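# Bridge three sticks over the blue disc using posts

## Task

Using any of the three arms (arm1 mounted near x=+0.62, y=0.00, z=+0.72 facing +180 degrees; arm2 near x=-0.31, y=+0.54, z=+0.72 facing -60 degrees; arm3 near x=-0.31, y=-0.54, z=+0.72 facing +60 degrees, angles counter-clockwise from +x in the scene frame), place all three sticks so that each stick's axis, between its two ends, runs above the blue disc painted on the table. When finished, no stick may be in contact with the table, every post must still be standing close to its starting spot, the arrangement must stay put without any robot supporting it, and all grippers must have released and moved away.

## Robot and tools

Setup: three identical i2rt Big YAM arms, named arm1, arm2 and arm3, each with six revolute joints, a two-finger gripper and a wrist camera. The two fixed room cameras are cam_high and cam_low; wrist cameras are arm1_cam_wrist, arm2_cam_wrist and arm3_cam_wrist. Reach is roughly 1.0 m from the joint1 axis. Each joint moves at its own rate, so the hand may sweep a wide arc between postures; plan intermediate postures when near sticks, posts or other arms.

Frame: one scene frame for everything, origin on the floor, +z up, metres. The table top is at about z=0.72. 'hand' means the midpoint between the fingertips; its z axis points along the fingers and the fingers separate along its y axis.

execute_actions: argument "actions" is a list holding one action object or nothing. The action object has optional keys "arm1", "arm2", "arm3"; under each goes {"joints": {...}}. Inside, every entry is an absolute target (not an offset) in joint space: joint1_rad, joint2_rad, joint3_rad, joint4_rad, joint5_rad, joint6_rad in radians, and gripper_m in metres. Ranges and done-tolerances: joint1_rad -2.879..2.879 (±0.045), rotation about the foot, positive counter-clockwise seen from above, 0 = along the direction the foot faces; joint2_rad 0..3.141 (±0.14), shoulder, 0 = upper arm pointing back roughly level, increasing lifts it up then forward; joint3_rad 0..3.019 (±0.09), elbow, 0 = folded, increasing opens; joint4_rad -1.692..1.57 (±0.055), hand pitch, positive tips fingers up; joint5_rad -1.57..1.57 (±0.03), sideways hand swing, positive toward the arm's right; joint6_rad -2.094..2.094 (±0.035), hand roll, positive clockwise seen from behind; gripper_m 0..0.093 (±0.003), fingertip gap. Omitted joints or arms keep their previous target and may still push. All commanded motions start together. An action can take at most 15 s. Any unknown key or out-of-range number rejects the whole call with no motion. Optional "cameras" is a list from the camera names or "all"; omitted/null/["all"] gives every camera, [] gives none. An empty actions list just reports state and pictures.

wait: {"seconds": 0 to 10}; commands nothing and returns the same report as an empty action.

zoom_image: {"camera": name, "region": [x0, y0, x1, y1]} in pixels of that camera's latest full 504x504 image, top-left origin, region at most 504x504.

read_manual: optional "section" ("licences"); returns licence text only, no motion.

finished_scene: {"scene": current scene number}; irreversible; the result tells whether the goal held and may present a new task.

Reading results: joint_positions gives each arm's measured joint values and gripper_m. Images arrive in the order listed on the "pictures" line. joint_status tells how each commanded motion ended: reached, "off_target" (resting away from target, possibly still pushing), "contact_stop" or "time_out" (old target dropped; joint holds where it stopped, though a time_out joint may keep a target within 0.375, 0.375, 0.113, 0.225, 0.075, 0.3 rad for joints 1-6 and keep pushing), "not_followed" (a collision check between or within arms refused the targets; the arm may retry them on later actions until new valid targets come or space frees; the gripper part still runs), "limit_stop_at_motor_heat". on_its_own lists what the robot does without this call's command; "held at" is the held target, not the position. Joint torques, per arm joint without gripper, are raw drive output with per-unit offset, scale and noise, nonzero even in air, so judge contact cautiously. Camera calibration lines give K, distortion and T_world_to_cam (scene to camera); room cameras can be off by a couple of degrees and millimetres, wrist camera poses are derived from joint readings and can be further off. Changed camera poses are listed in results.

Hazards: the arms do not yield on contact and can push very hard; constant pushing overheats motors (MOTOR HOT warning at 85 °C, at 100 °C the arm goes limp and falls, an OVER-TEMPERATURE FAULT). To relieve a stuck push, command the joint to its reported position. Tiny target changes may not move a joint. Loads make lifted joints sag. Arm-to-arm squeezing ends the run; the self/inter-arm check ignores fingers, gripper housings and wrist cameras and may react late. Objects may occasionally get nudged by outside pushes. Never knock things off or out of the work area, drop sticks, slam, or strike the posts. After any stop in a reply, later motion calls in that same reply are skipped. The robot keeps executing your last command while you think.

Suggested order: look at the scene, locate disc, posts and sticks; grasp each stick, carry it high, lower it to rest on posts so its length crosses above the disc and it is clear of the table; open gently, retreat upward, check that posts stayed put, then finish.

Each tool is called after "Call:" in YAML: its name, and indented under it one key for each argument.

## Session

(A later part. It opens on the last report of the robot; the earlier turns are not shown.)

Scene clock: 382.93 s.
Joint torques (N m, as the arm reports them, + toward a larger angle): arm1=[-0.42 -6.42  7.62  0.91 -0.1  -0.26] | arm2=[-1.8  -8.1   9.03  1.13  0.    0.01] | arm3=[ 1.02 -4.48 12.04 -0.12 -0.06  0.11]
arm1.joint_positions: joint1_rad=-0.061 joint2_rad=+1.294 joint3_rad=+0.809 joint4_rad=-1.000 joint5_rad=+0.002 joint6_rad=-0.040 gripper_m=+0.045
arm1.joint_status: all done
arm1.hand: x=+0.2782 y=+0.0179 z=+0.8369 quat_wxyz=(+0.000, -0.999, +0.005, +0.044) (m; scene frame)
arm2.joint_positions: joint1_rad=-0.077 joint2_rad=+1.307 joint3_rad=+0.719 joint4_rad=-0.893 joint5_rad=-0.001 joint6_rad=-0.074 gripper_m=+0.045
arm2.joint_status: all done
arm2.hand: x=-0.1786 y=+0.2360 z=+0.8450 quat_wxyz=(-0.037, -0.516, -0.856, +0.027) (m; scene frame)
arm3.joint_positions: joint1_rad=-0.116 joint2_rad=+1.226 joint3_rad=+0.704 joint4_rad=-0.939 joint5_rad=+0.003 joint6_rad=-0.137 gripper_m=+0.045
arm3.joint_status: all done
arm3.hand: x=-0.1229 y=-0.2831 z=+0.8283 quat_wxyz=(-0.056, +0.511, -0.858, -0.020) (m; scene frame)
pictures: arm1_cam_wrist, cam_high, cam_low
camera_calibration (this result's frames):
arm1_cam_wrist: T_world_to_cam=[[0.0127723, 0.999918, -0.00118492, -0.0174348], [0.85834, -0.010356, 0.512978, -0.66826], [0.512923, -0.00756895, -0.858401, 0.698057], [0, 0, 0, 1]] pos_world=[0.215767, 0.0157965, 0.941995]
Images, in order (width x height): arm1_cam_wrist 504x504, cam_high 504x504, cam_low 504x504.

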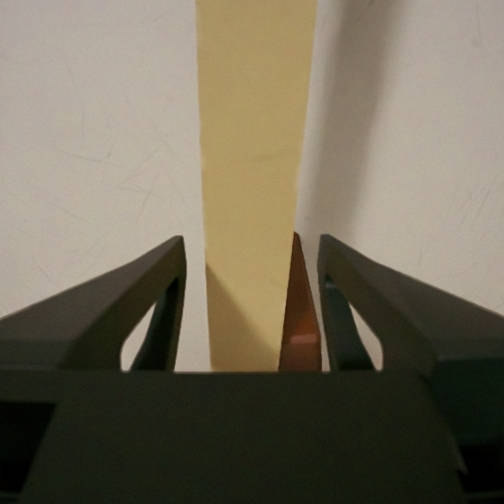

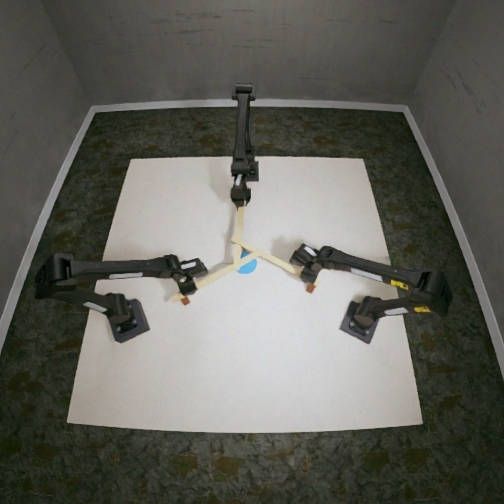

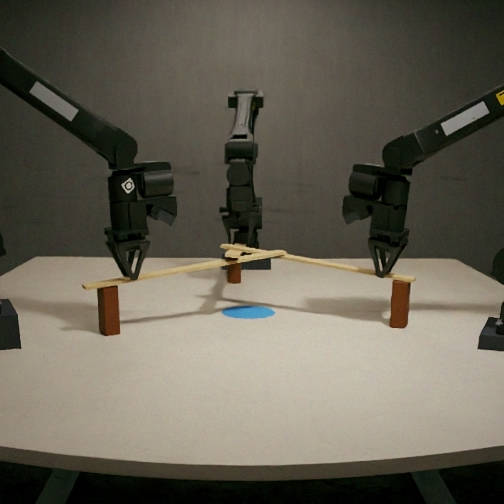

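Call:
execute_actions:
  actions:
    - {"arm1":{"joints":{"joint3_rad":1.25}},"arm2":{"joints":{"joint3_rad":1.16}},"arm3":{"joints":{"joint3_rad":1.15}}}
  cameras: []

Call:
execute_actions:
  actions:
    - {"arm1":{"joints":{"joint2_rad":0.6}},"arm2":{"joints":{"joint2_rad":0.6}},"arm3":{"joints":{"joint2_rad":0.6}}}
  cameras: ["cam_high","cam_low"]

Call:
zoom_image:
  camera: "cam_high"
  region: [150, 170, 350, 320]

Scene clock: 391.47 s.
Joint torques (N m, as the arm reports them, + toward a larger angle): arm1=[-0.42 -6.76 12.06  1.25 -0.1  -0.26] | arm2=[-1.86 -9.66 13.31  1.42  0.    0.01] | arm3=[ 1.5  -6.81 13.63  0.74 -0.08  0.1 ]
arm1.joint_positions: joint1_rad=-0.061 joint2_rad=+1.279 joint3_rad=+1.201 joint4_rad=-0.993 joint5_rad=+0.002 joint6_rad=-0.040 gripper_m=+0.045
arm1.joint_status: all done
arm1.hand: x=+0.1449 y=+0.0253 z=+1.0142 quat_wxyz=(+0.009, -0.969, +0.005, +0.249) (m; scene frame)
arm2.joint_positions: joint1_rad=-0.077 joint2_rad=+1.302 joint3_rad=+1.124 joint4_rad=-0.885 joint5_rad=-0.001 joint6_rad=-0.074 gripper_m=+0.045
arm2.joint_status: all done
arm2.hand: x=-0.1169 y=+0.0960 z=+1.0193 quat_wxyz=(-0.205, -0.499, -0.829, +0.147) (m; scene frame)
arm3.joint_positions: joint1_rad=-0.116 joint2_rad=+1.230 joint3_rad=+1.114 joint4_rad=-0.942 joint5_rad=+0.003 joint6_rad=-0.137 gripper_m=+0.045
arm3.joint_status: all done
arm3.hand: x=-0.0396 y=-0.1684 z=+1.0056 quat_wxyz=(-0.238, +0.495, -0.830, -0.098) (m; scene frame)
pictures: none
No camera images: the call's "cameras" was empty. Leave "cameras" out to get every camera's image.

Scene clock: 393.03 s.
Joint torques (N m, as the arm reports them, + toward a larger angle): arm1=[-0.5   1.52  9.85  1.79 -0.1  -0.26] | arm2=[-1.84  0.35 12.04  2.22  0.    0.02] | arm3=[ 0.96  1.47 11.39  1.38 -0.12  0.13]
arm1.joint_positions: joint1_rad=-0.061 joint2_rad=+0.603 joint3_rad=+1.219 joint4_rad=-0.993 joint5_rad=+0.002 joint6_rad=-0.040 gripper_m=+0.045
arm1.joint_status: all done
arm1.hand: x=+0.3334 y=+0.0174 z=+1.2778 quat_wxyz=(+0.023, -0.826, +0.006, +0.563) (m; scene frame)
arm2.joint_positions: joint1_rad=-0.077 joint2_rad=+0.595 joint3_rad=+1.134 joint4_rad=-0.885 joint5_rad=-0.001 joint6_rad=-0.074 gripper_m=+0.045
arm2.joint_status: all done
arm2.hand: x=-0.1871 y=+0.2588 z=+1.2990 quat_wxyz=(-0.469, -0.421, -0.701, +0.333) (m; scene frame)
arm3.joint_positions: joint1_rad=-0.116 joint2_rad=+0.592 joint3_rad=+1.128 joint4_rad=-0.942 joint5_rad=+0.003 joint6_rad=-0.137 gripper_m=+0.045
arm3.joint_status: all done
arm3.hand: x=-0.1358 y=-0.2981 z=+1.2488 quat_wxyz=(-0.511, +0.426, -0.715, -0.213) (m; scene frame)
pictures: cam_high, cam_low
Images, in order (width x height): cam_high 504x504, cam_low 504x504.

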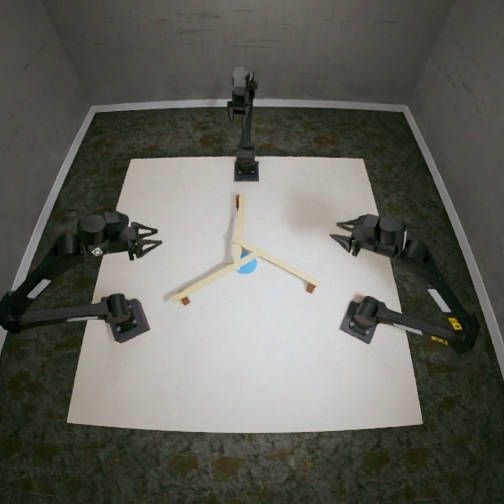

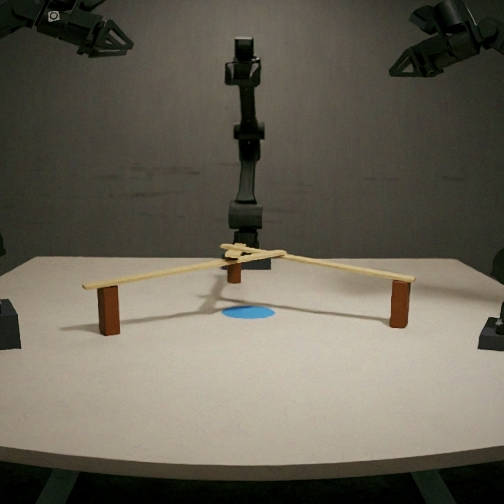

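Region (150, 170, 350, 320) of cam_high's 504x504 image, scaled by 2.520, with more detail than that image has; it fills the top 378 rows of this view, and the rest is white.

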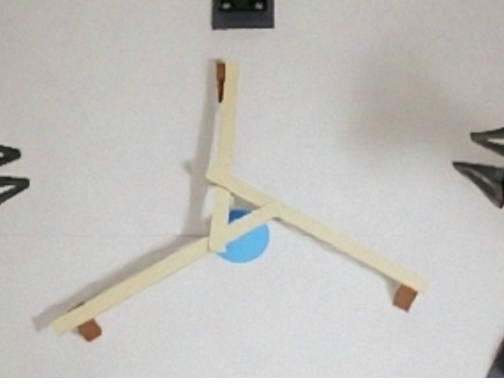

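Call:
finished_scene:
  scene: 1

The scene is finished: the task was done.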